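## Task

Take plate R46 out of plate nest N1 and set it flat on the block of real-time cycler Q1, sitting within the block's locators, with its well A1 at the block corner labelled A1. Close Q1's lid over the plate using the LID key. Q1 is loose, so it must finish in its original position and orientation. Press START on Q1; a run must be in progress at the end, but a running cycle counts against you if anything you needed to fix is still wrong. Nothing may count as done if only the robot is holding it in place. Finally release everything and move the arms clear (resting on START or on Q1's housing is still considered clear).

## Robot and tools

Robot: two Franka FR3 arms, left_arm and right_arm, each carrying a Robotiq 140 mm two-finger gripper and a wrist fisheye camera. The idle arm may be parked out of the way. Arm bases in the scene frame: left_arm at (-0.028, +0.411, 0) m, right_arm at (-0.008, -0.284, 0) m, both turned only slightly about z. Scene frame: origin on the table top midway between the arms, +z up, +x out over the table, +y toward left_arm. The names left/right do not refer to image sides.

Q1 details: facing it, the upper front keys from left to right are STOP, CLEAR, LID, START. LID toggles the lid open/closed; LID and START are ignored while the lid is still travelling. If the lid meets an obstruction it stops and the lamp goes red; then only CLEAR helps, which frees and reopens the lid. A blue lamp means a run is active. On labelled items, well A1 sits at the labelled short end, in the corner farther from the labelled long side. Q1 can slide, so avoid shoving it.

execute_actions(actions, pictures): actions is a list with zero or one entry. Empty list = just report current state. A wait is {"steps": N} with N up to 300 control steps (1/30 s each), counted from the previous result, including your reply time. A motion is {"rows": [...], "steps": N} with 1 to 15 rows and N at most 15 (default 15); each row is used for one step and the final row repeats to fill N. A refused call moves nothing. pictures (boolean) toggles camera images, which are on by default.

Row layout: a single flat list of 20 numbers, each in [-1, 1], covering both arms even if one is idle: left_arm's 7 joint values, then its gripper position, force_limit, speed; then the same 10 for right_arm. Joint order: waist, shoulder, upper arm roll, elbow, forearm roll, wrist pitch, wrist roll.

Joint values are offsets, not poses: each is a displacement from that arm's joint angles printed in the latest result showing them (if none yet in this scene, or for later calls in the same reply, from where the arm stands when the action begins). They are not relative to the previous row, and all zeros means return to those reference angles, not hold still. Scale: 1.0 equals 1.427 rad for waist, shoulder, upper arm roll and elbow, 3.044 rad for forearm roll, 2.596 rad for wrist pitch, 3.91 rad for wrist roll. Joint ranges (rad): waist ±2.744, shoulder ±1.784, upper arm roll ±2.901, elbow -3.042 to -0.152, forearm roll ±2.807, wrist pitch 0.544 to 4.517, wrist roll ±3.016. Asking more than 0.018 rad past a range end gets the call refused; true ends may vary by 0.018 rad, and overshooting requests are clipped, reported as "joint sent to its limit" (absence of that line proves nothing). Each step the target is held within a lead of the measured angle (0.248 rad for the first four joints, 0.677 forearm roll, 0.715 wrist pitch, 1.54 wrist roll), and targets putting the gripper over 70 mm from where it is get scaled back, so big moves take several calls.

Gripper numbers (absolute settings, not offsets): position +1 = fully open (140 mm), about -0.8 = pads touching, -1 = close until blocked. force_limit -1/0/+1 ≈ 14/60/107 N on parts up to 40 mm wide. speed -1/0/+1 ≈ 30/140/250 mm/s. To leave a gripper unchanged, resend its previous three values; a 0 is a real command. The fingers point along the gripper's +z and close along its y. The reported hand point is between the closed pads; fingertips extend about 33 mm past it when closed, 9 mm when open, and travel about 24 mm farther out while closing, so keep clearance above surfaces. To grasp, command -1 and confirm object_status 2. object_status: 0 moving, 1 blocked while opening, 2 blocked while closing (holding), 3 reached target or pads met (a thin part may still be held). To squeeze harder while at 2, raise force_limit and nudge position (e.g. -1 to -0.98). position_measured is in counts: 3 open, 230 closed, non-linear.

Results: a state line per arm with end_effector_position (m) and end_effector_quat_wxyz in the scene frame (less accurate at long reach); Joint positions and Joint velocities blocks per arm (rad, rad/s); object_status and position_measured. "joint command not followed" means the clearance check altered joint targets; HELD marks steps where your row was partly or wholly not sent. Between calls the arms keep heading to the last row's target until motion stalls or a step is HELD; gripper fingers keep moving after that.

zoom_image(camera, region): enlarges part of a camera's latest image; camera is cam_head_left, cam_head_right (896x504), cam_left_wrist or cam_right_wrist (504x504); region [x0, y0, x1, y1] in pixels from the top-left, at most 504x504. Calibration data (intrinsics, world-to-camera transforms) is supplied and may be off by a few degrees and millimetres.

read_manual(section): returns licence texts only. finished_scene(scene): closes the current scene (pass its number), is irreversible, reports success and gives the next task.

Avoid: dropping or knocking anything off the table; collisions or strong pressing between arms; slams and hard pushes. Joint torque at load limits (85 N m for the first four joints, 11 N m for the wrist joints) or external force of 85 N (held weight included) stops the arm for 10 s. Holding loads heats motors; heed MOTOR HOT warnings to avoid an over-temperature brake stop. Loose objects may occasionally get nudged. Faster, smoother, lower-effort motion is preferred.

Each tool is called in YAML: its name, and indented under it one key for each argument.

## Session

execute_actions:
  actions: []

Scene clock: 0.00 s of 10800.00 s.
left_arm: end_effector_position=(+0.5001, +0.5915, +0.1686) position_measured=3 object_status=3 end_effector_quat_wxyz=(-0.320, -0.337, +0.621, -0.632) | right_arm: end_effector_position=(+0.4685, +0.3342, +0.3137) position_measured=3 object_status=3 end_effector_quat_wxyz=(+0.153, +0.650, +0.422, +0.613)
Joint positions: left_arm=[ 0.846  1.121 -0.113 -1.103 -0.945  1.003  1.399] | right_arm=[ 1.132  0.253 -0.028 -2.01  -1.942  2.285 -0.067]
Joint velocities: left_arm=[-0.001 -0.     0.001 -0.    -0.001  0.    -0.001] | right_arm=[ 0.001  0.     0.001  0.001  0.001 -0.    -0.001]
camera_calibration (this result's frames):
cam_left_wrist: T_world_to_cam=[[-0.749447, -0.0545842, -0.659811, 0.519966], [0.618557, 0.297585, -0.727207, -0.344376], [0.236044, -0.953134, -0.189261, 0.670163], [0, 0, 0, 1]] pos_world=[0.444515, 0.769618, 0.219483]
cam_right_wrist: T_world_to_cam=[[0.386079, -0.567764, 0.72704, -0.217093], [-0.190895, -0.820262, -0.539193, 0.544705], [0.902498, 0.0693826, -0.425069, -0.126438], [0, 0, 0, 1]] pos_world=[0.301907, 0.332316, 0.397792]

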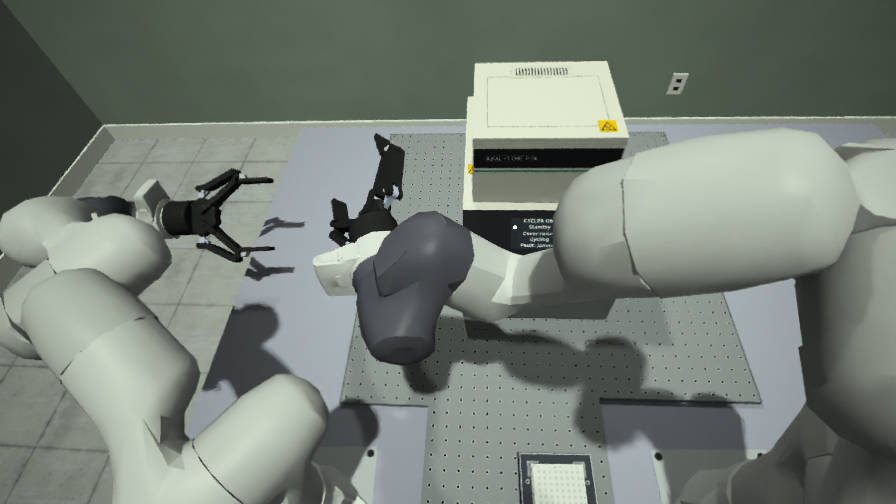

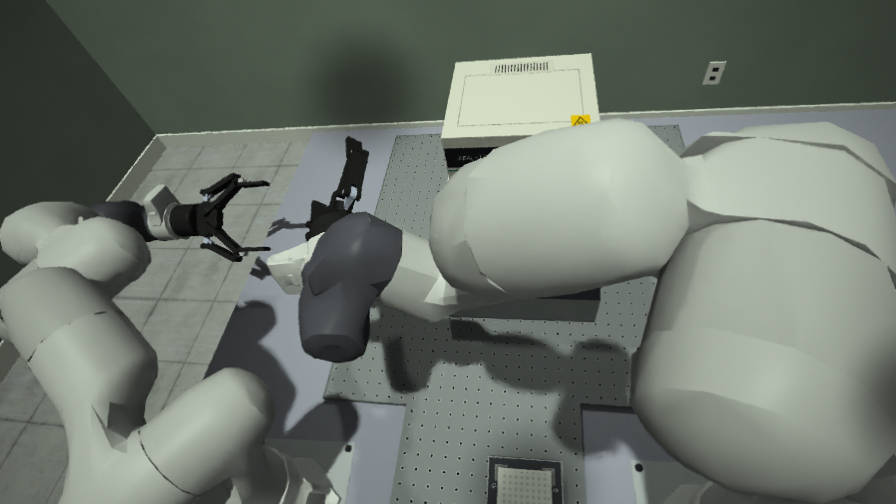

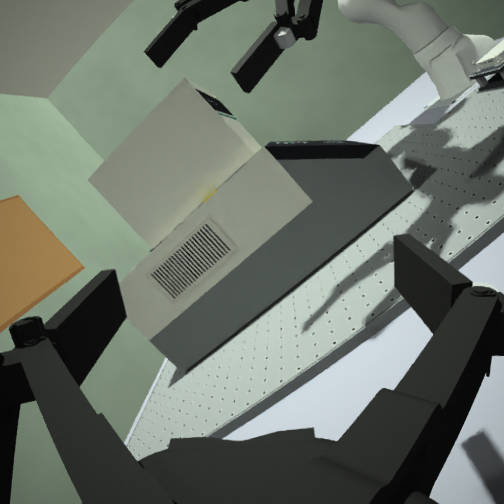

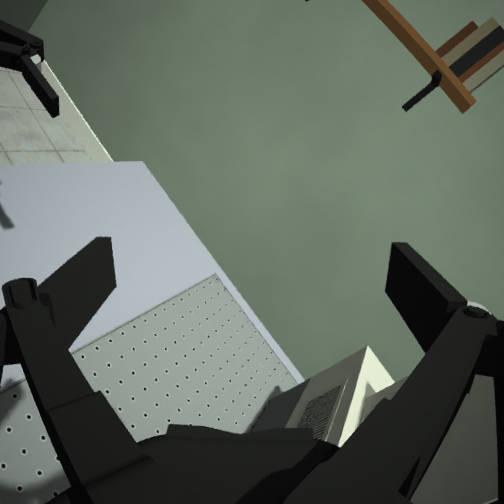

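zoom_image:
  camera: "cam_head_left"
  region: [500, 440, 620, 504]

zoom_image:
  camera: "cam_head_left"
  region: [440, 40, 680, 330]

zoom_image:
  camera: "cam_head_right"
  region: [470, 440, 590, 504]

Region (500, 440, 620, 504) of cam_head_left's 896x504 image, scaled by 4.200, with more detail than that image has; it fills the top 269 rows of this view, and the rest is white.

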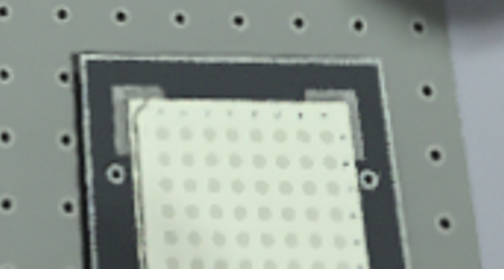

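Region (440, 40, 680, 330) of cam_head_left's 896x504 image, scaled by 1.738, with more detail than that image has; it fills the left 417 columns of this view, and the rest is white.

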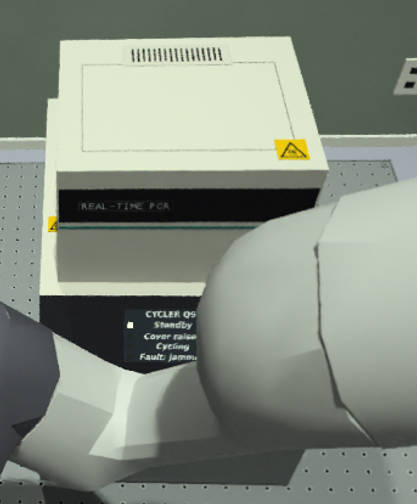

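Region (470, 440, 590, 504) of cam_head_right's 896x504 image, scaled by 4.200, with more detail than that image has; it fills the top 269 rows of this view, and the rest is white.

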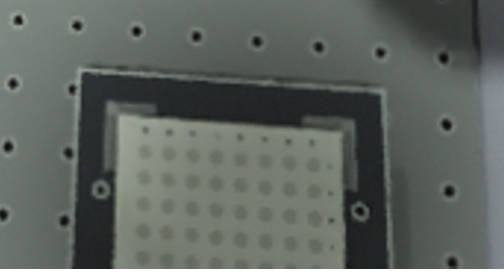

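execute_actions:
  actions:
    - {"rows": [ [0,-0.010,0.002,0,0,0,-0.005,0.55,-0.4,0, 0,-0.0046,0.001,-0.0019,0.008,-0.0016,-0.0054,-1,-0.5,0.8], [0,-0.030,0.006,0,0,0,-0.017,0.55,-0.4,0, 0,-0.0174,0.002,-0.0073,0.031,-0.0060,-0.0208,-1,-0.5,0.8], [0,-0.055,0.010,0,0,0,-0.035,0.55,-0.4,0, 0,-0.0373,0.003,-0.0155,0.066,-0.0129,-0.0444,-1,-0.5,0.8], [0,-0.085,0.016,0,0,0,-0.060,0.55,-0.4,0, 0,-0.0629,0.005,-0.0262,0.112,-0.0217,-0.0749,-1,-0.5,0.8], [0,-0.120,0.022,0,0,0,-0.088,0.55,-0.4,0, 0,-0.0930,0.007,-0.0387,0.166,-0.0321,-0.1107,-1,-0.5,0.8], [0,-0.160,0.029,0,0,0,-0.120,0.55,-0.4,0, 0,-0.1263,0.009,-0.0526,0.225,-0.0435,-0.1503,-1,-0.5,0.8], [0,-0.200,0.037,0,0,0,-0.153,0.55,-0.4,0, 0,-0.1615,0.011,-0.0672,0.288,-0.0557,-0.1922,-1,-0.5,0.8], [0,-0.245,0.045,-0.01,0,0,-0.187,0.55,-0.4,0, 0,-0.1973,0.013,-0.0821,0.351,-0.0680,-0.2349,-1,-0.5,0.8], [0,-0.290,0.052,-0.025,0,0,-0.220,0.55,-0.4,0, 0,-0.2325,0.015,-0.0967,0.414,-0.0802,-0.2768,-1,-0.5,0.8], [0,-0.340,0.060,-0.045,0,0,-0.252,0.55,-0.4,0, 0,-0.2658,0.017,-0.1106,0.473,-0.0916,-0.3164,-1,-0.5,0.8], [0,-0.390,0.066,-0.07,0.005,0.005,-0.281,0.55,-0.4,0, 0,-0.2959,0.018,-0.1231,0.527,-0.1020,-0.3522,-1,-0.5,0.8], [-0.005,-0.440,0.072,-0.10,0.015,0.015,-0.305,0.55,-0.4,0, 0,-0.3215,0.019,-0.1338,0.573,-0.1108,-0.3827,-1,-0.5,0.8], [-0.015,-0.500,0.076,-0.14,0.03,0.03,-0.324,0.55,-0.4,0, 0,-0.3414,0.020,-0.1420,0.608,-0.1177,-0.4063,-1,-0.5,0.8], [-0.03,-0.560,0.079,-0.18,0.05,0.05,-0.336,0.55,-0.4,0, 0,-0.3542,0.021,-0.1474,0.631,-0.1221,-0.4217,-1,-0.5,0.8], [-0.4527,-0.983,0.0805,-0.7468,0.3114,0.3415,-0.3410,0.55,-0.4,0, 0,-0.3588,0.021,-0.1493,0.639,-0.1245,-0.4279,-1,-0.5,0.8] ], "steps": 15}
  pictures: false

execute_actions:
  actions:
    - {"steps": 50}

Scene clock: 120.50 s of 10800.00 s.
left_arm: end_effector_position=(+0.4812, +0.6352, +0.3636) position_measured=59 object_status=3 end_effector_quat_wxyz=(-0.306, -0.593, +0.620, -0.413) | right_arm: end_effector_position=(+0.3851, +0.1713, +0.3199) position_measured=174 object_status=0 end_effector_quat_wxyz=(+0.160, +0.871, +0.318, +0.339)
Joint positions: left_arm=[ 0.817  0.52  -0.006 -1.281 -0.831  1.087  0.783] | right_arm=[ 1.132 -0.119 -0.009 -2.158 -0.883  2.122 -0.664]
Joint velocities: left_arm=[-0.593 -1.495  0.209 -0.469  1.698  1.4   -0.84 ] | right_arm=[-0.    -0.734  0.033 -0.239  1.937 -0.366 -1.475]
Steps of this call (steps 1 to 90: nothing new was sent; then 117.00 s passed at rest; steps 91 to 105: all 15 steps of this action). Readings (joint positions | what the end effector reports):
91: left_arm=[0.846 1.120 -0.112 -1.103 -0.945 1.003 1.397] | right_arm=[1.132 0.252 -0.028 -2.011 -1.938 2.285 -0.069] | left_arm position_measured=3 object_status=0 | right_arm position_measured=3 object_status=0
92: left_arm=[0.845 1.115 -0.110 -1.105 -0.945 1.003 1.391] | right_arm=[1.132 0.248 -0.028 -2.014 -1.918 2.284 -0.076] | left_arm position_measured=10 object_status=0 | right_arm position_measured=14 object_status=0
94: left_arm=[0.844 1.085 -0.102 -1.111 -0.945 1.003 1.357] | right_arm=[1.132 0.221 -0.026 -2.031 -1.814 2.272 -0.119] | left_arm position_measured=25 object_status=0 | right_arm position_measured=38 object_status=0
98: left_arm=[0.844 0.946 -0.075 -1.115 -0.945 1.003 1.217] | right_arm=[1.132 0.100 -0.019 -2.079 -1.434 2.221 -0.295] | left_arm position_measured=55 object_status=0 | right_arm position_measured=88 object_status=0
105: the state above

Scene clock: 122.17 s of 10800.00 s.
left_arm: end_effector_position=(+0.4277, +0.5257, +0.2997) position_measured=59 object_status=3 end_effector_quat_wxyz=(+0.001, +0.766, -0.642, +0.000) | right_arm: end_effector_position=(+0.1807, +0.1516, +0.2705) position_measured=232 object_status=3 end_effector_quat_wxyz=(-0.001, +0.790, +0.613, +0.001)
Joint positions: left_arm=[ 0.2   -0.279  0.001 -2.166 -0.001  1.885  0.073] | right_arm=[ 1.132 -0.257  0.001 -2.221  0.     1.967 -1.728]
Joint velocities: left_arm=[-0.     0.002  0.    -0.001  0.001 -0.    -0.012] | right_arm=[ 0.001  0.001 -0.001  0.    -0.002 -0.001 -0.025]
Steps of this call (steps 1 to 50: the robot went on to your last target). Readings (joint positions | what the end effector reports):
1: left_arm=[0.791 0.472 0.000 -1.307 -0.765 1.140 0.752] | right_arm=[1.132 -0.141 -0.009 -2.165 -0.813 2.110 -0.712] | left_arm position_measured=59 object_status=3 | right_arm position_measured=186 object_status=0
2: left_arm=[0.760 0.428 0.004 -1.339 -0.692 1.199 0.720] | right_arm=[1.132 -0.160 -0.008 -2.171 -0.745 2.100 -0.757] | left_arm position_measured=59 object_status=3 | right_arm position_measured=199 object_status=0
4: left_arm=[0.676 0.334 0.011 -1.433 -0.510 1.339 0.642] | right_arm=[1.132 -0.188 -0.007 -2.181 -0.612 2.082 -0.839] | left_arm position_measured=59 object_status=3 | right_arm position_measured=223 object_status=0
8: left_arm=[0.388 0.050 0.010 -1.742 -0.174 1.635 0.445] | right_arm=[1.132 -0.226 -0.004 -2.200 -0.360 2.046 -1.016] | left_arm position_measured=59 object_status=3 | right_arm position_measured=232 object_status=0
50: the state above
camera_calibration (this result's frames):
cam_left_wrist: T_world_to_cam=[[-0.997806, -0.0590808, -0.0298694, 0.468367], [-0.0650891, 0.957889, 0.279666, -0.541167], [0.0120887, 0.280996, -0.959633, 0.327238], [0, 0, 0, 1]] pos_world=[0.42816, 0.454096, 0.479364]
cam_right_wrist: T_world_to_cam=[[0.974391, -0.222867, -0.0298658, -0.132086], [-0.201262, -0.923642, 0.326157, 0.100204], [-0.100275, -0.311793, -0.944844, 0.507139], [0, 0, 0, 1]] pos_world=[0.199724, 0.221238, 0.44254]

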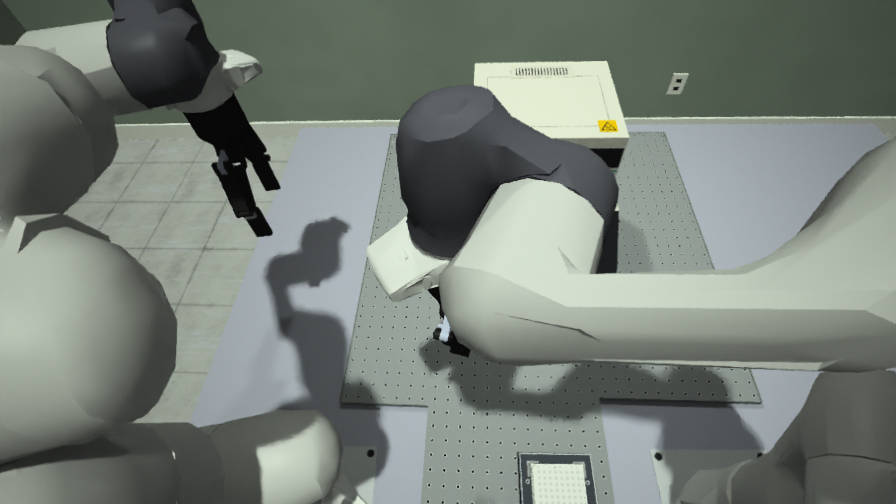

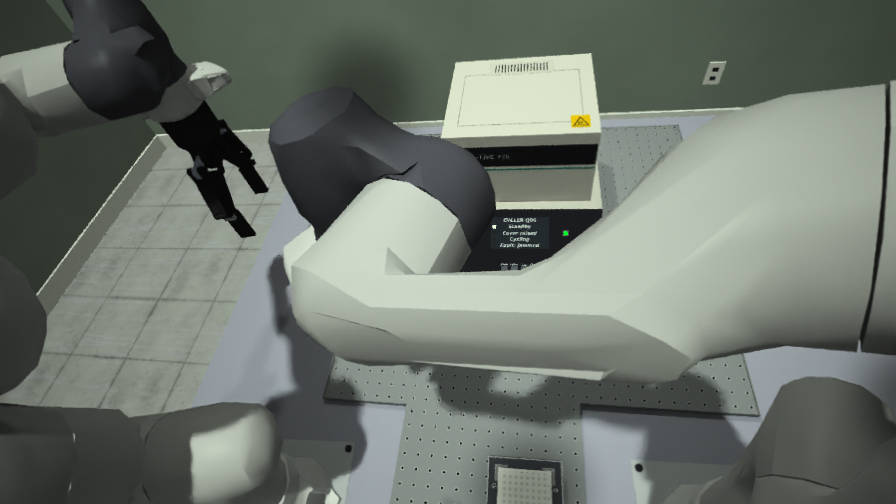

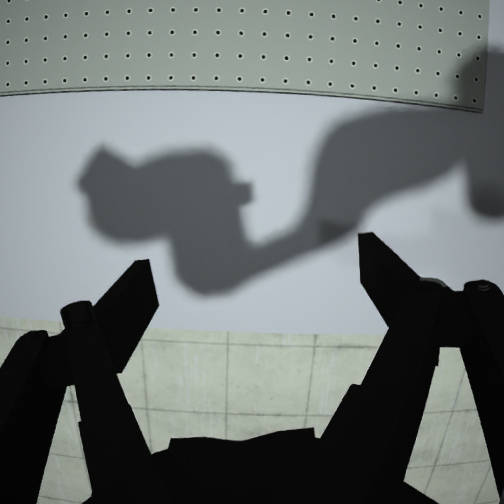

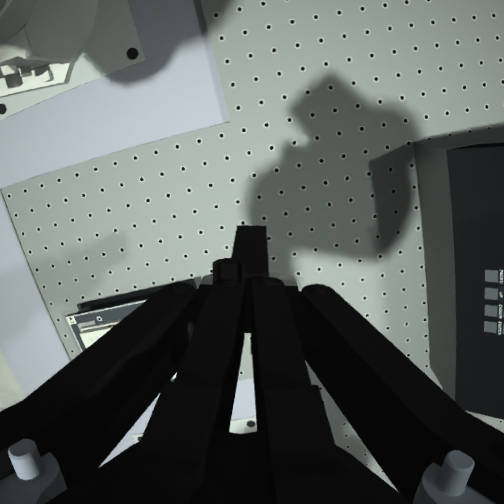

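execute_actions:
  actions:
    - {"rows": [ [0,0,0,0,0,0,0,0.55,-0.4,0, -0.0048,0,0,0,0,-0.002,-0.003,-1,-0.5,0], [0,0,0,0,0,0,0,0.55,-0.4,0, -0.0186,0,0,0,0,-0.002,-0.003,-1,-0.5,0], [0,0,0,0,0,0,0,0.55,-0.4,0, -0.0397,0,0,0,0,-0.002,-0.003,-1,-0.5,0], [0,0,0,0,0,0,0,0.55,-0.4,0, -0.0670,0,0,0,0,-0.002,-0.003,-1,-0.5,0], [0,0,0,0,0,0,0,0.55,-0.4,0, -0.0990,0,0,0,0,-0.002,-0.003,-1,-0.5,0], [0,0,0,0,0,0,0,0.55,-0.4,0, -0.1344,0,0,0,0,-0.002,-0.003,-1,-0.5,0], [0,0,0,0,0,0,0,0.55,-0.4,0, -0.1719,0,0,0,0,-0.002,-0.003,-1,-0.5,0], [0,0,0,0,0,0,0,0.55,-0.4,0, -0.2100,0,0,0,0,-0.002,-0.003,-1,-0.5,0], [0,0,0,0,0,0,0,0.55,-0.4,0, -0.2475,0,0,0,0,-0.002,-0.003,-1,-0.5,0], [0,0,0,0,0,0,0,0.55,-0.4,0, -0.2829,0,0,0,0,-0.002,-0.003,-1,-0.5,0], [0,0,0,0,0,0,0,0.55,-0.4,0, -0.3149,0,0,0,0,-0.002,-0.003,-1,-0.5,0], [0,0,0,0,0,0,0,0.55,-0.4,0, -0.3422,0,0,0,0,-0.002,-0.003,-1,-0.5,0], [0,0,0,0,0,0,0,0.55,-0.4,0, -0.3633,0,0,0,0,-0.002,-0.003,-1,-0.5,0], [0,0,0,0,0,0,0,0.55,-0.4,0, -0.3771,0,0,0,0,-0.002,-0.003,-1,-0.5,0], [0,0,0,0,0,0,0,0.55,-0.4,0, -0.3819,0,0,0,0,-0.002,-0.003,-1,-0.5,0] ], "steps": 15}
  pictures: false

execute_actions:
  actions:
    - {"steps": 14}

Scene clock: 143.93 s of 10800.00 s.
left_arm: end_effector_position=(+0.4277, +0.5257, +0.2997) position_measured=59 object_status=3 end_effector_quat_wxyz=(+0.001, +0.768, -0.641, +0.000) | right_arm: end_effector_position=(+0.3645, +0.0102, +0.2704) position_measured=232 object_status=3 end_effector_quat_wxyz=(-0.001, +0.915, +0.405, +0.001)
Joint positions: left_arm=[ 0.2   -0.279  0.001 -2.167 -0.001  1.885  0.069] | right_arm=[ 0.643 -0.257 -0.004 -2.221  0.001  1.966 -1.736]
Joint velocities: left_arm=[-0.    -0.     0.001  0.001  0.001 -0.001 -0.001] | right_arm=[-0.865  0.001 -0.149  0.    -0.003 -0.    -0.   ]
Steps of this call (steps 1 to 30: the robot went on to your last target; steps 31 to 90: nothing new was sent; then 18.27 s passed at rest; steps 91 to 105: all 15 steps of this action). Readings (joint positions | what the end effector reports):
91: left_arm=[0.200 -0.279 0.001 -2.167 -0.001 1.885 0.069] | right_arm=[1.132 -0.257 0.001 -2.221 0.001 1.967 -1.736] | left_arm position_measured=59 object_status=3 | right_arm position_measured=232 object_status=3
92: left_arm=[0.200 -0.279 0.001 -2.167 -0.001 1.885 0.069] | right_arm=[1.126 -0.257 0.002 -2.221 0.001 1.966 -1.736] | left_arm position_measured=59 object_status=3 | right_arm position_measured=232 object_status=3
94: left_arm=[0.200 -0.279 0.001 -2.167 -0.001 1.885 0.069] | right_arm=[1.094 -0.257 0.008 -2.221 0.001 1.966 -1.736] | left_arm position_measured=59 object_status=3 | right_arm position_measured=232 object_status=3
98: left_arm=[0.200 -0.279 0.001 -2.167 -0.001 1.885 0.069] | right_arm=[0.947 -0.257 0.010 -2.221 0.001 1.966 -1.736] | left_arm position_measured=59 object_status=3 | right_arm position_measured=232 object_status=3
105: the state above

Scene clock: 144.40 s of 10800.00 s.
left_arm: end_effector_position=(+0.4277, +0.5257, +0.2997) position_measured=59 object_status=3 end_effector_quat_wxyz=(+0.001, +0.768, -0.641, +0.000) | right_arm: end_effector_position=(+0.3791, -0.0094, +0.2704) position_measured=232 object_status=3 end_effector_quat_wxyz=(-0.001, +0.925, +0.381, +0.001)
Joint positions: left_arm=[ 0.2   -0.279  0.001 -2.167 -0.001  1.885  0.069] | right_arm=[ 0.589 -0.257 -0.001 -2.221  0.001  1.966 -1.736]
Joint velocities: left_arm=[-0.     0.     0.001  0.    -0.001  0.    -0.   ] | right_arm=[-0.     0.     0.    -0.    -0.001 -0.    -0.001]
Steps of this call (steps 1 to 14: the robot went on to your last target). Readings (joint positions | what the end effector reports):
1: left_arm=[0.200 -0.279 0.001 -2.167 -0.001 1.885 0.069] | right_arm=[0.620 -0.257 -0.009 -2.221 0.001 1.966 -1.736] | left_arm position_measured=59 object_status=3 | right_arm position_measured=232 object_status=3
2: left_arm=[0.200 -0.279 0.001 -2.167 -0.001 1.885 0.069] | right_arm=[0.604 -0.257 -0.011 -2.221 0.001 1.966 -1.736] | left_arm position_measured=59 object_status=3 | right_arm position_measured=232 object_status=3
4: left_arm=[0.200 -0.279 0.001 -2.167 -0.001 1.885 0.069] | right_arm=[0.591 -0.257 -0.011 -2.221 0.001 1.966 -1.736] | left_arm position_measured=59 object_status=3 | right_arm position_measured=232 object_status=3
8: left_arm=[0.200 -0.279 0.001 -2.167 -0.001 1.885 0.069] | right_arm=[0.589 -0.257 -0.004 -2.221 0.001 1.966 -1.736] | left_arm position_measured=59 object_status=3 | right_arm position_measured=232 object_status=3
14: the state above
camera_calibration (this result's frames):
cam_left_wrist: T_world_to_cam=[[-0.997574, -0.062839, -0.0299475, 0.47027], [-0.0687199, 0.957609, 0.279753, -0.539509], [0.0110986, 0.281132, -0.959605, 0.327557], [0, 0, 0, 1]] pos_world=[0.428419, 0.454103, 0.479338]
cam_right_wrist: T_world_to_cam=[[0.72252, -0.690665, -0.030788, -0.269987], [-0.645769, -0.690116, 0.326684, 0.16198], [-0.246876, -0.216154, -0.944632, 0.533168], [0, 0, 0, 1]] pos_world=[0.431299, 0.0405608, 0.442419]

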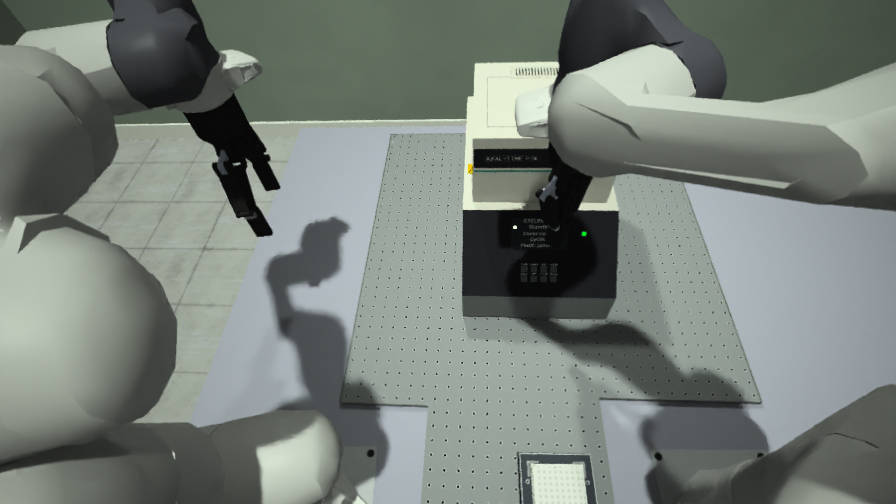

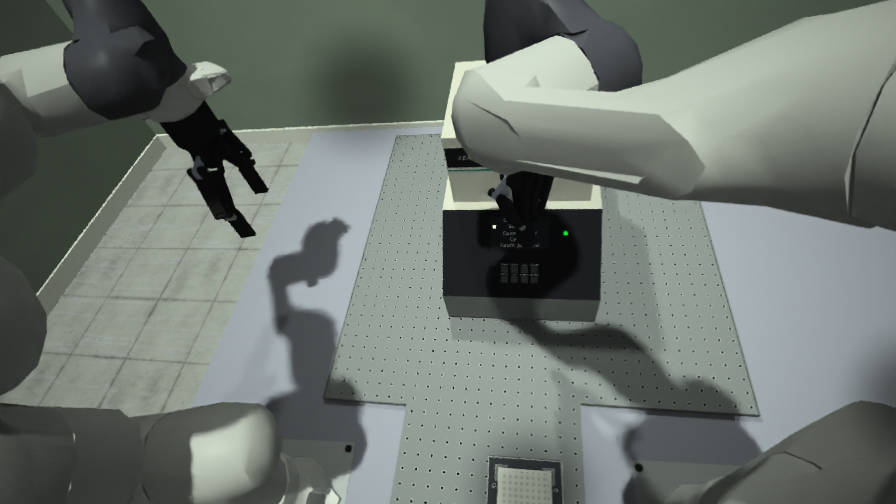

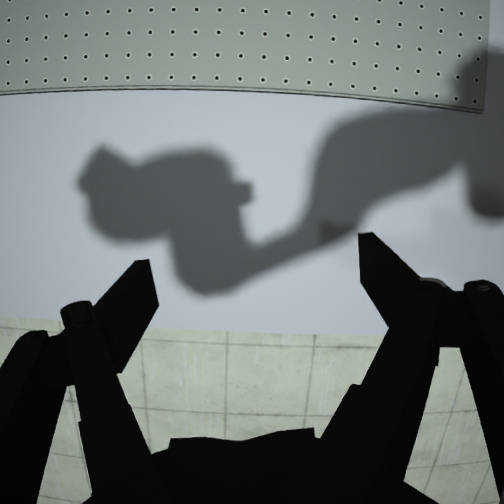

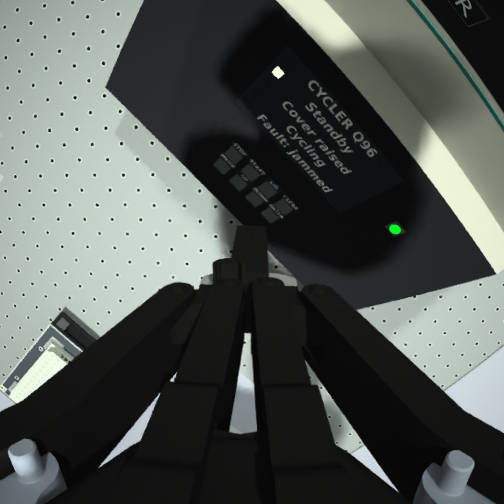

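zoom_image:
  camera: "cam_right_wrist"
  region: [200, 130, 320, 250]

zoom_image:
  camera: "cam_head_left"
  region: [450, 180, 630, 330]

Region (200, 130, 320, 250) of cam_right_wrist's 504x504 image, scaled by 4.200, with more detail than that image has.

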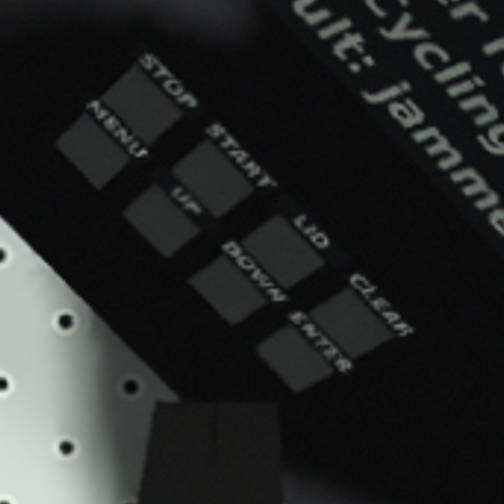

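Region (450, 180, 630, 330) of cam_head_left's 896x504 image, scaled by 2.800, with more detail than that image has.

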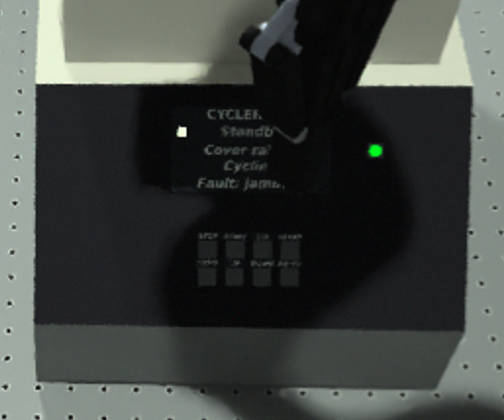

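execute_actions:
  actions:
    - {"rows": [ [0,0,0,0,0,0,0,0.55,-0.4,0, -0.0001,0.0008,0,-0.0014,0,0.0070,-0.001,-1,-0.5,0], [0,0,0,0,0,0,0,0.55,-0.4,0, -0.0003,0.0030,0,-0.0052,0,0.0150,-0.002,-1,-0.5,0], [0,0,0,0,0,0,0,0.55,-0.4,0, -0.0006,0.0065,0,-0.0111,0,0.0235,-0.0032,-1,-0.5,0], [0,0,0,0,0,0,0,0.55,-0.4,0, -0.0011,0.0110,0,-0.0187,0,0.0325,-0.0032,-1,-0.5,0], [0,0,0,0,0,0,0,0.55,-0.4,0, -0.0016,0.0163,0,-0.0276,0,0.0415,-0.0032,-1,-0.5,0], [0,0,0,0,0,0,0,0.55,-0.4,0, -0.0021,0.0221,0,-0.0375,0,0.0508,-0.0032,-1,-0.5,0], [0,0,0,0,0,0,0,0.55,-0.4,0, -0.0027,0.0282,0,-0.0480,0,0.0598,-0.0032,-1,-0.5,0], [0,0,0,0,0,0,0,0.55,-0.4,0, -0.0033,0.0345,0,-0.0586,0,0.0684,-0.0032,-1,-0.5,0], [0,0,0,0,0,0,0,0.55,-0.4,0, -0.0039,0.0406,0,-0.0691,0,0.0761,-0.0032,-1,-0.5,0], [0,0,0,0,0,0,0,0.55,-0.4,0, -0.0044,0.0464,0,-0.0790,0,0.0827,-0.0032,-1,-0.5,0], [0,0,0,0,0,0,0,0.55,-0.4,0, -0.0049,0.0517,0,-0.0879,0,0.0878,-0.0032,-1,-0.5,0], [0,0,0,0,0,0,0,0.55,-0.4,0, -0.0054,0.0562,0,-0.0955,0,0.0911,-0.0032,-1,-0.5,0], [0,0,0,0,0,0,0,0.55,-0.4,0, -0.0057,0.0597,0,-0.1014,0,0.0923,-0.0032,-1,-0.5,0], [0,0,0,0,0,0,0,0.55,-0.4,0, -0.0059,0.0619,0,-0.1052,0,0.0923,-0.0032,-1,-0.5,0], [0,0,0,0,0,0,0,0.55,-0.4,0, -0.0060,0.0627,0,-0.1066,0,0.0923,-0.0032,-1,-0.5,0] ], "steps": 15}
  pictures: false

execute_actions:
  actions:
    - {"steps": 22}

zoom_image:
  camera: "cam_right_wrist"
  region: [200, 150, 330, 280]

Scene clock: 201.37 s of 10800.00 s.
left_arm: end_effector_position=(+0.4277, +0.5257, +0.2997) position_measured=59 object_status=3 end_effector_quat_wxyz=(+0.001, +0.768, -0.641, +0.000) | right_arm: end_effector_position=(+0.3750, -0.0158, +0.1837) position_measured=232 object_status=3 end_effector_quat_wxyz=(+0.002, +0.925, +0.381, -0.013)
Joint positions: left_arm=[ 0.2   -0.279  0.001 -2.167 -0.001  1.885  0.069] | right_arm=[ 0.583 -0.174 -0.001 -2.36   0.001  2.159 -1.742]
Joint velocities: left_arm=[-0.001 -0.002  0.    -0.001  0.    -0.001 -0.   ] | right_arm=[-0.012  0.148 -0.001 -0.213 -0.     0.23  -0.006]
Steps of this call (steps 1 to 30: the robot went on to your last target; steps 31 to 90: nothing new was sent; then 53.47 s passed at rest; steps 91 to 105: all 15 steps of this action). Readings (joint positions | what the end effector reports):
91: left_arm=[0.200 -0.279 0.001 -2.167 -0.001 1.885 0.069] | right_arm=[0.589 -0.257 -0.001 -2.221 0.001 1.968 -1.736] | left_arm position_measured=59 object_status=3 | right_arm position_measured=232 object_status=3
92: left_arm=[0.200 -0.279 0.001 -2.167 -0.001 1.885 0.069] | right_arm=[0.589 -0.257 -0.001 -2.222 0.001 1.974 -1.736] | left_arm position_measured=59 object_status=3 | right_arm position_measured=232 object_status=3
94: left_arm=[0.200 -0.279 0.001 -2.167 -0.001 1.885 0.069] | right_arm=[0.589 -0.255 -0.001 -2.230 0.001 1.994 -1.737] | left_arm position_measured=59 object_status=3 | right_arm position_measured=232 object_status=3
98: left_arm=[0.200 -0.279 0.001 -2.167 -0.001 1.885 0.069] | right_arm=[0.587 -0.232 -0.001 -2.272 0.001 2.058 -1.740] | left_arm position_measured=59 object_status=3 | right_arm position_measured=232 object_status=3
105: the state above

Scene clock: 202.10 s of 10800.00 s.
left_arm: end_effector_position=(+0.4277, +0.5257, +0.2997) position_measured=59 object_status=3 end_effector_quat_wxyz=(+0.001, +0.768, -0.641, +0.000) | right_arm: end_effector_position=(+0.3806, -0.0123, +0.1787) position_measured=232 object_status=3 end_effector_quat_wxyz=(-0.000, +0.925, +0.381, -0.002)
Joint positions: left_arm=[ 0.2   -0.279  0.001 -2.167 -0.001  1.885  0.069] | right_arm=[ 0.582 -0.167 -0.001 -2.371  0.001  2.201 -1.743]
Joint velocities: left_arm=[ 0.     0.001 -0.    -0.    -0.001 -0.001  0.001] | right_arm=[-0.001 -0.001  0.001  0.001 -0.002  0.003 -0.001]
Steps of this call (steps 1 to 22: the robot went on to your last target). Readings (joint positions | what the end effector reports):
1: left_arm=[0.200 -0.279 0.001 -2.167 -0.001 1.885 0.069] | right_arm=[0.582 -0.170 -0.001 -2.365 0.001 2.166 -1.742] | left_arm position_measured=59 object_status=3 | right_arm position_measured=232 object_status=3
2: left_arm=[0.200 -0.279 0.001 -2.167 -0.001 1.885 0.069] | right_arm=[0.582 -0.168 -0.001 -2.369 0.001 2.172 -1.742] | left_arm position_measured=59 object_status=3 | right_arm position_measured=232 object_status=3
4: left_arm=[0.200 -0.279 0.001 -2.167 -0.001 1.885 0.069] | right_arm=[0.582 -0.167 -0.001 -2.371 0.001 2.181 -1.742] | left_arm position_measured=59 object_status=3 | right_arm position_measured=232 object_status=3
8: left_arm=[0.200 -0.279 0.001 -2.167 -0.001 1.885 0.069] | right_arm=[0.582 -0.167 -0.001 -2.371 0.001 2.192 -1.743] | left_arm position_measured=59 object_status=3 | right_arm position_measured=232 object_status=3
22: the state above
camera_calibration (this result's frames):
cam_left_wrist: T_world_to_cam=[[-0.997574, -0.0628384, -0.0299476, 0.470269], [-0.0687192, 0.95761, 0.279753, -0.539509], [0.0110989, 0.281132, -0.959605, 0.327557], [0, 0, 0, 1]] pos_world=[0.428418, 0.454103, 0.479338]
cam_right_wrist: T_world_to_cam=[[0.72273, -0.690404, -0.0316915, -0.27581], [-0.643875, -0.68927, 0.332162, 0.189273], [-0.25117, -0.219658, -0.94269, 0.447489], [0, 0, 0, 1]] pos_world=[0.4336, 0.0383344, 0.350233]

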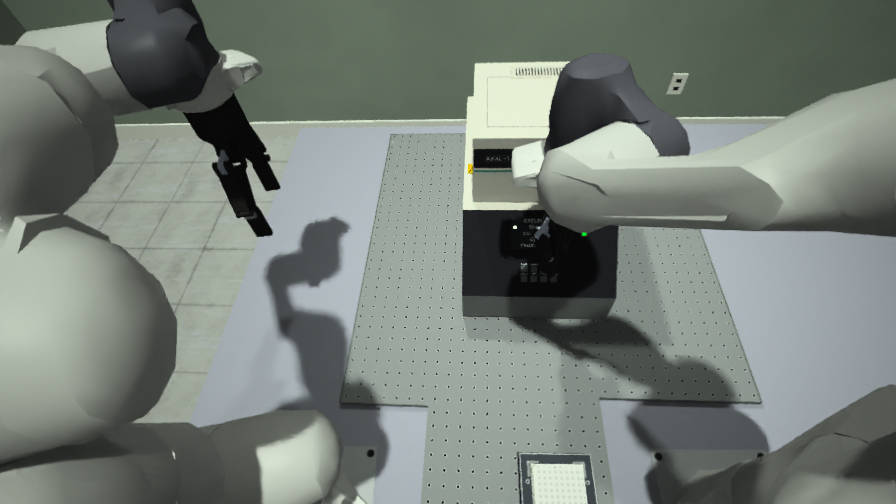

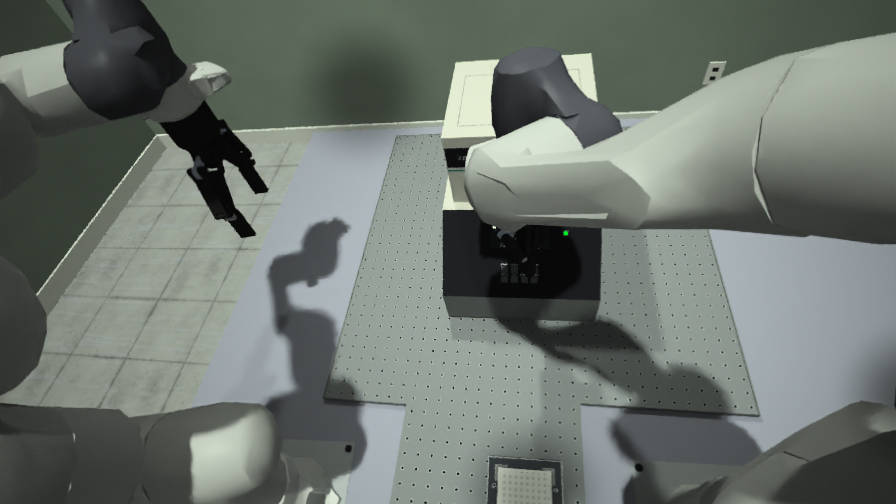

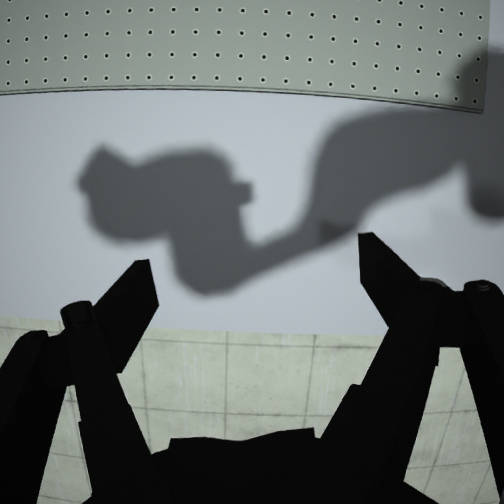

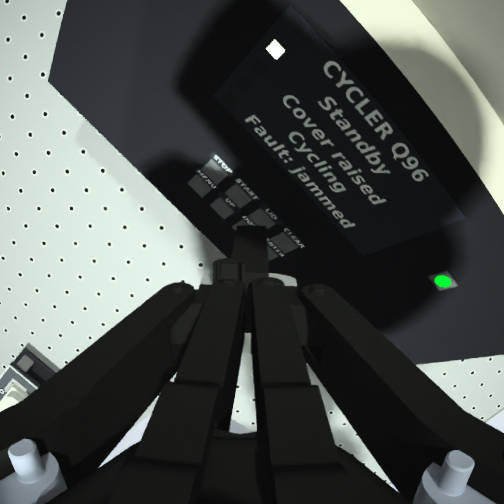

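Region (200, 150, 330, 280) of cam_right_wrist's 504x504 image, scaled by 3.877, with more detail than that image has.

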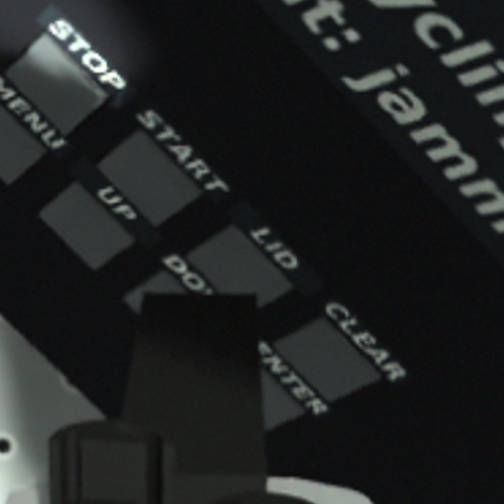

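execute_actions:
  actions:
    - {"rows": [ [0,0,0,0,0,0,0,0.55,-0.4,0, 0.0010,0.0002,0,-0.0002,0,0.0020,0,-1,-0.5,0], [0,0,0,0,0,0,0,0.55,-0.4,0, 0.0020,0.0006,0,-0.0007,0,0.0040,0,-1,-0.5,0], [0,0,0,0,0,0,0,0.55,-0.4,0, 0.0028,0.0013,0,-0.0016,0,0.0058,0,-1,-0.5,0], [0,0,0,0,0,0,0,0.55,-0.4,0, 0.0032,0.0022,0,-0.0027,0,0.0075,0,-1,-0.5,0], [0,0,0,0,0,0,0,0.55,-0.4,0, 0.0032,0.0033,0,-0.0040,0,0.0091,0,-1,-0.5,0], [0,0,0,0,0,0,0,0.55,-0.4,0, 0.0032,0.0044,0,-0.0054,0,0.0108,0,-1,-0.5,0], [0,0,0,0,0,0,0,0.55,-0.4,0, 0.0032,0.0057,0,-0.0069,0,0.0123,0,-1,-0.5,0], [0,0,0,0,0,0,0,0.55,-0.4,0, 0.0032,0.0069,0,-0.0085,0,0.0137,0,-1,-0.5,0], [0,0,0,0,0,0,0,0.55,-0.4,0, 0.0032,0.0082,0,-0.0100,0,0.0149,0,-1,-0.5,0], [0,0,0,0,0,0,0,0.55,-0.4,0, 0.0032,0.0093,0,-0.0114,0,0.0158,0,-1,-0.5,0], [0,0,0,0,0,0,0,0.55,-0.4,0, 0.0032,0.0104,0,-0.0127,0,0.0164,0,-1,-0.5,0], [0,0,0,0,0,0,0,0.55,-0.4,0, 0.0032,0.0113,0,-0.0138,0,0.0166,0,-1,-0.5,0], [0,0,0,0,0,0,0,0.55,-0.4,0, 0.0032,0.0120,0,-0.0147,0,0.0166,0,-1,-0.5,0], [0,0,0,0,0,0,0,0.55,-0.4,0, 0.0032,0.0124,0,-0.0152,0,0.0166,0,-1,-0.5,0], [0,0,0,0,0,0,0,0.55,-0.4,0, 0.0032,0.0126,0,-0.0154,0,0.0166,0,-1,-0.5,0] ], "steps": 15}
  pictures: false

execute_actions:
  actions:
    - {"steps": 14}

Scene clock: 268.77 s of 10800.00 s.
left_arm: end_effector_position=(+0.4277, +0.5257, +0.2997) position_measured=59 object_status=3 end_effector_quat_wxyz=(+0.001, +0.768, -0.641, +0.000) | right_arm: end_effector_position=(+0.3793, -0.0117, +0.1665) position_measured=232 object_status=3 end_effector_quat_wxyz=(+0.000, +0.924, +0.382, -0.002)
Joint positions: left_arm=[ 0.2   -0.279  0.001 -2.167 -0.001  1.885  0.069] | right_arm=[ 0.585 -0.152 -0.001 -2.389  0.001  2.233 -1.743]
Joint velocities: left_arm=[ 0.     0.001 -0.001 -0.     0.001 -0.001  0.002] | right_arm=[ 0.002  0.025 -0.    -0.028 -0.     0.031  0.   ]
Steps of this call (steps 1 to 15: the robot went on to your last target; steps 16 to 90: nothing new was sent; then 63.17 s passed at rest; steps 91 to 105: all 15 steps of this action). Readings (joint positions | what the end effector reports):
91: left_arm=[0.200 -0.279 0.001 -2.167 -0.001 1.885 0.069] | right_arm=[0.582 -0.167 -0.001 -2.371 0.001 2.201 -1.743] | left_arm position_measured=59 object_status=3 | right_arm position_measured=232 object_status=3
92: left_arm=[0.200 -0.279 0.001 -2.167 -0.001 1.885 0.069] | right_arm=[0.582 -0.167 -0.001 -2.371 0.001 2.202 -1.743] | left_arm position_measured=59 object_status=3 | right_arm position_measured=232 object_status=3
94: left_arm=[0.200 -0.279 0.001 -2.167 -0.001 1.885 0.069] | right_arm=[0.583 -0.167 -0.001 -2.372 0.001 2.206 -1.743] | left_arm position_measured=59 object_status=3 | right_arm position_measured=232 object_status=3
98: left_arm=[0.200 -0.279 0.001 -2.167 -0.001 1.885 0.069] | right_arm=[0.585 -0.163 -0.001 -2.377 0.001 2.218 -1.743] | left_arm position_measured=59 object_status=3 | right_arm position_measured=232 object_status=3
105: the state above

Scene clock: 269.23 s of 10800.00 s.
left_arm: end_effector_position=(+0.4277, +0.5257, +0.2997) position_measured=59 object_status=3 end_effector_quat_wxyz=(+0.001, +0.768, -0.641, +0.000) | right_arm: end_effector_position=(+0.3793, -0.0115, +0.1659) position_measured=232 object_status=3 end_effector_quat_wxyz=(-0.000, +0.924, +0.383, -0.002)
Joint positions: left_arm=[ 0.2   -0.279  0.001 -2.167 -0.001  1.885  0.069] | right_arm=[ 0.585 -0.152 -0.001 -2.391  0.001  2.236 -1.743]
Joint velocities: left_arm=[-0.001 -0.    -0.001  0.    -0.001 -0.001 -0.   ] | right_arm=[-0.001  0.     0.001 -0.     0.001  0.    -0.001]
Steps of this call (steps 1 to 14: the robot went on to your last target). Readings (joint positions | what the end effector reports):
1: left_arm=[0.200 -0.279 0.001 -2.167 -0.001 1.885 0.069] | right_arm=[0.585 -0.152 -0.001 -2.390 0.001 2.234 -1.743] | left_arm position_measured=59 object_status=3 | right_arm position_measured=232 object_status=3
2: left_arm=[0.200 -0.279 0.001 -2.167 -0.001 1.885 0.069] | right_arm=[0.585 -0.152 -0.001 -2.390 0.001 2.235 -1.743] | left_arm position_measured=59 object_status=3 | right_arm position_measured=232 object_status=3
4: left_arm=[0.200 -0.279 0.001 -2.167 -0.001 1.885 0.069] | right_arm=[0.585 -0.152 -0.001 -2.390 0.001 2.235 -1.743] | left_arm position_measured=59 object_status=3 | right_arm position_measured=232 object_status=3
8: left_arm=[0.200 -0.279 0.001 -2.167 -0.001 1.885 0.069] | right_arm=[0.585 -0.152 -0.001 -2.391 0.001 2.236 -1.743] | left_arm position_measured=59 object_status=3 | right_arm position_measured=232 object_status=3
14: the state above
camera_calibration (this result's frames):
cam_left_wrist: T_world_to_cam=[[-0.997574, -0.0628382, -0.0299475, 0.470269], [-0.068719, 0.95761, 0.279753, -0.539509], [0.0110989, 0.281132, -0.959605, 0.327557], [0, 0, 0, 1]] pos_world=[0.428418, 0.454103, 0.479338]
cam_right_wrist: T_world_to_cam=[[0.724945, -0.688084, -0.0315465, -0.275519], [-0.641828, -0.691417, 0.331661, 0.192438], [-0.250022, -0.220189, -0.942871, 0.434928], [0, 0, 0, 1]] pos_world=[0.431989, 0.039241, 0.337565]

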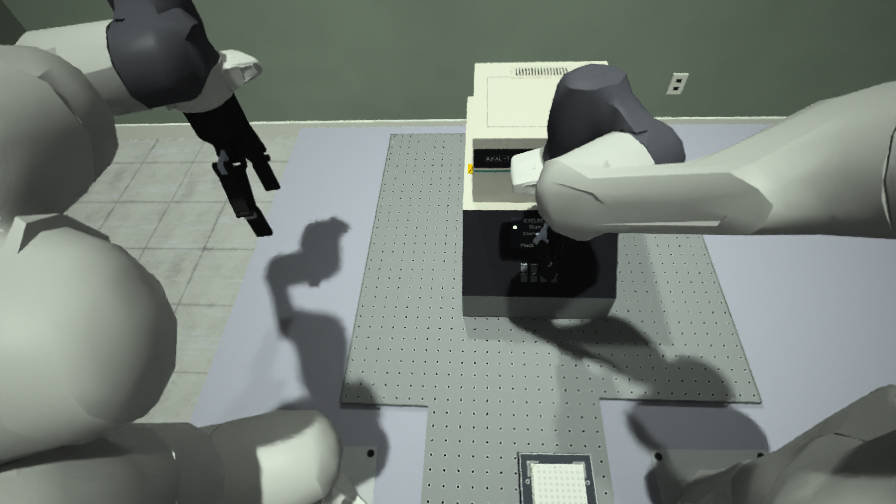

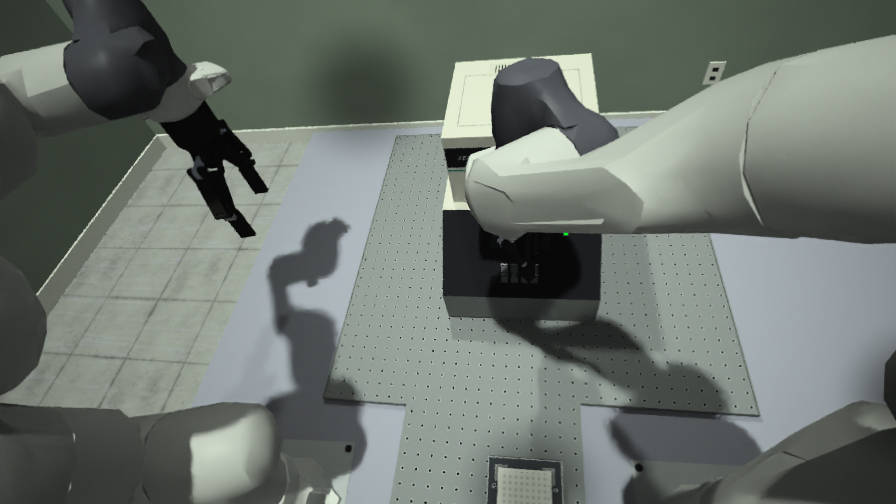

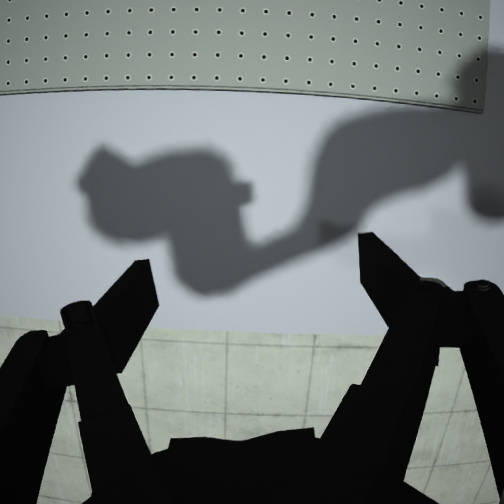

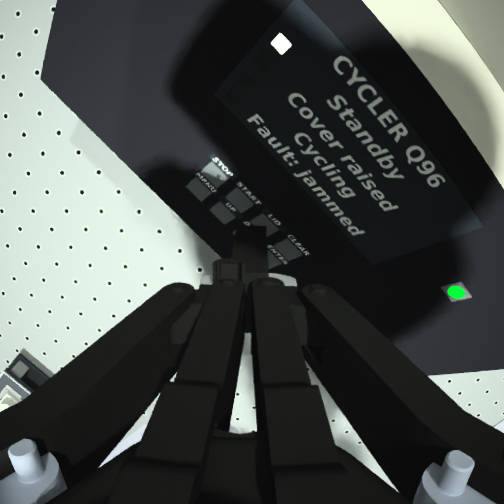

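execute_actions:
  actions: []

Scene clock: 272.73 s of 10800.00 s.
left_arm: end_effector_position=(+0.4277, +0.5257, +0.2997) position_measured=59 object_status=3 end_effector_quat_wxyz=(+0.001, +0.768, -0.641, +0.000) | right_arm: end_effector_position=(+0.3793, -0.0115, +0.1659) position_measured=232 object_status=3 end_effector_quat_wxyz=(-0.000, +0.924, +0.383, -0.002)
Joint positions: left_arm=[ 0.2   -0.279  0.001 -2.167 -0.001  1.885  0.069] | right_arm=[ 0.585 -0.152 -0.001 -2.391  0.001  2.236 -1.743]
Joint velocities: left_arm=[-0.     0.    -0.001  0.     0.     0.    -0.   ] | right_arm=[ 0.     0.001  0.001 -0.    -0.     0.001 -0.   ]
Steps of this call (steps 1 to 15: the robot went on to your last target; steps 16 to 90: nothing new was sent; then 0.50 s passed at rest). Readings (joint positions | what the end effector reports):
1: left_arm=[0.200 -0.279 0.001 -2.167 -0.001 1.885 0.069] | right_arm=[0.585 -0.152 -0.001 -2.391 0.001 2.236 -1.743] | left_arm position_measured=59 object_status=3 | right_arm position_measured=232 object_status=3
2: left_arm=[0.200 -0.279 0.001 -2.167 -0.001 1.885 0.069] | right_arm=[0.585 -0.152 -0.001 -2.391 0.001 2.236 -1.743] | left_arm position_measured=59 object_status=3 | right_arm position_measured=232 object_status=3
4: left_arm=[0.200 -0.279 0.001 -2.167 -0.001 1.885 0.069] | right_arm=[0.585 -0.152 -0.001 -2.391 0.001 2.236 -1.743] | left_arm position_measured=59 object_status=3 | right_arm position_measured=232 object_status=3
8: left_arm=[0.200 -0.279 0.001 -2.167 -0.001 1.885 0.069] | right_arm=[0.585 -0.152 -0.001 -2.391 0.001 2.236 -1.743] | left_arm position_measured=59 object_status=3 | right_arm position_measured=232 object_status=3
90: the state above
All arms were judged still, so your last target was given up. Only a new action makes them travel on or press farther. Fingers that are still opening or closing keep moving.
camera_calibration (this result's frames):
cam_left_wrist: T_world_to_cam=[[-0.997574, -0.0628384, -0.0299474, 0.470269], [-0.0687192, 0.95761, 0.279753, -0.539509], [0.0110987, 0.281132, -0.959605, 0.327557], [0, 0, 0, 1]] pos_world=[0.428418, 0.454103, 0.479338]
cam_right_wrist: T_world_to_cam=[[0.724966, -0.688063, -0.0315236, -0.275522], [-0.641842, -0.691455, 0.331555, 0.192487], [-0.249928, -0.220133, -0.942909, 0.434868], [0, 0, 0, 1]] pos_world=[0.431976, 0.0392482, 0.337535]

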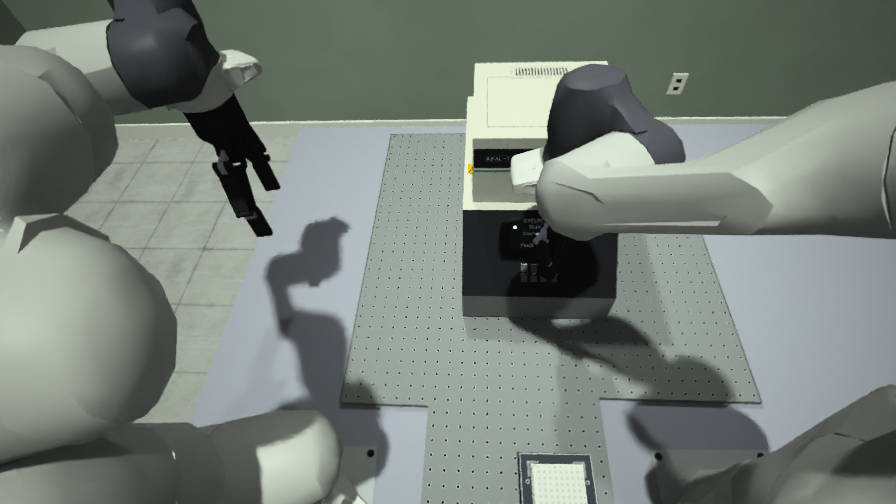

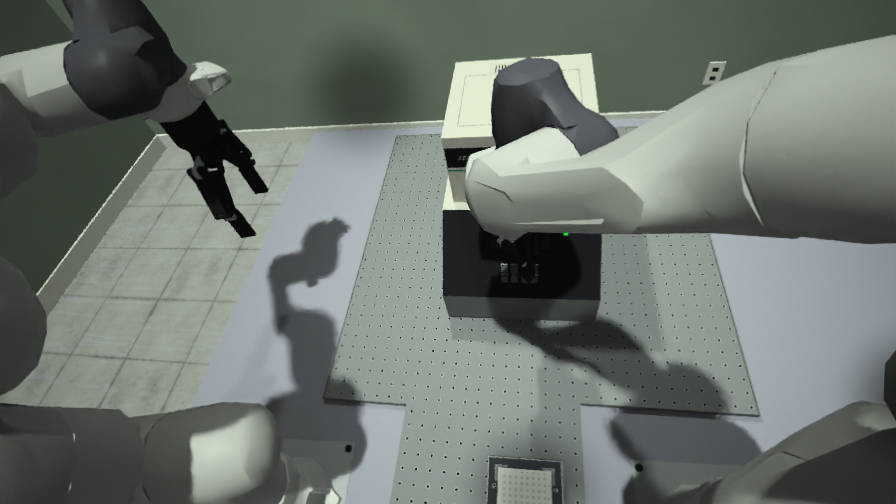

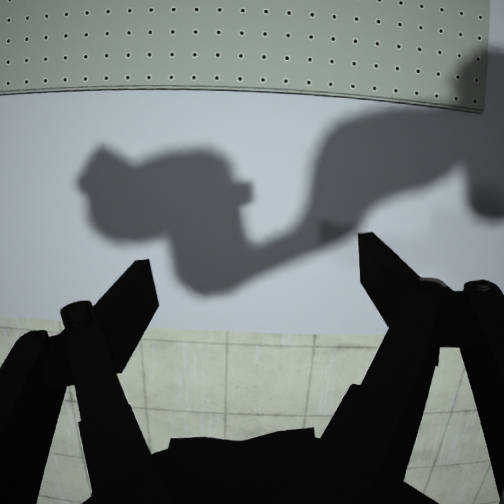

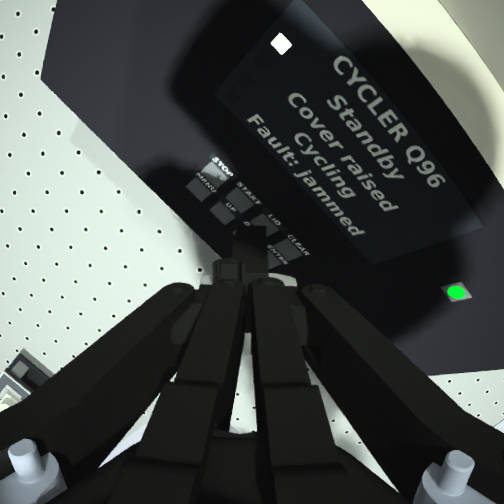

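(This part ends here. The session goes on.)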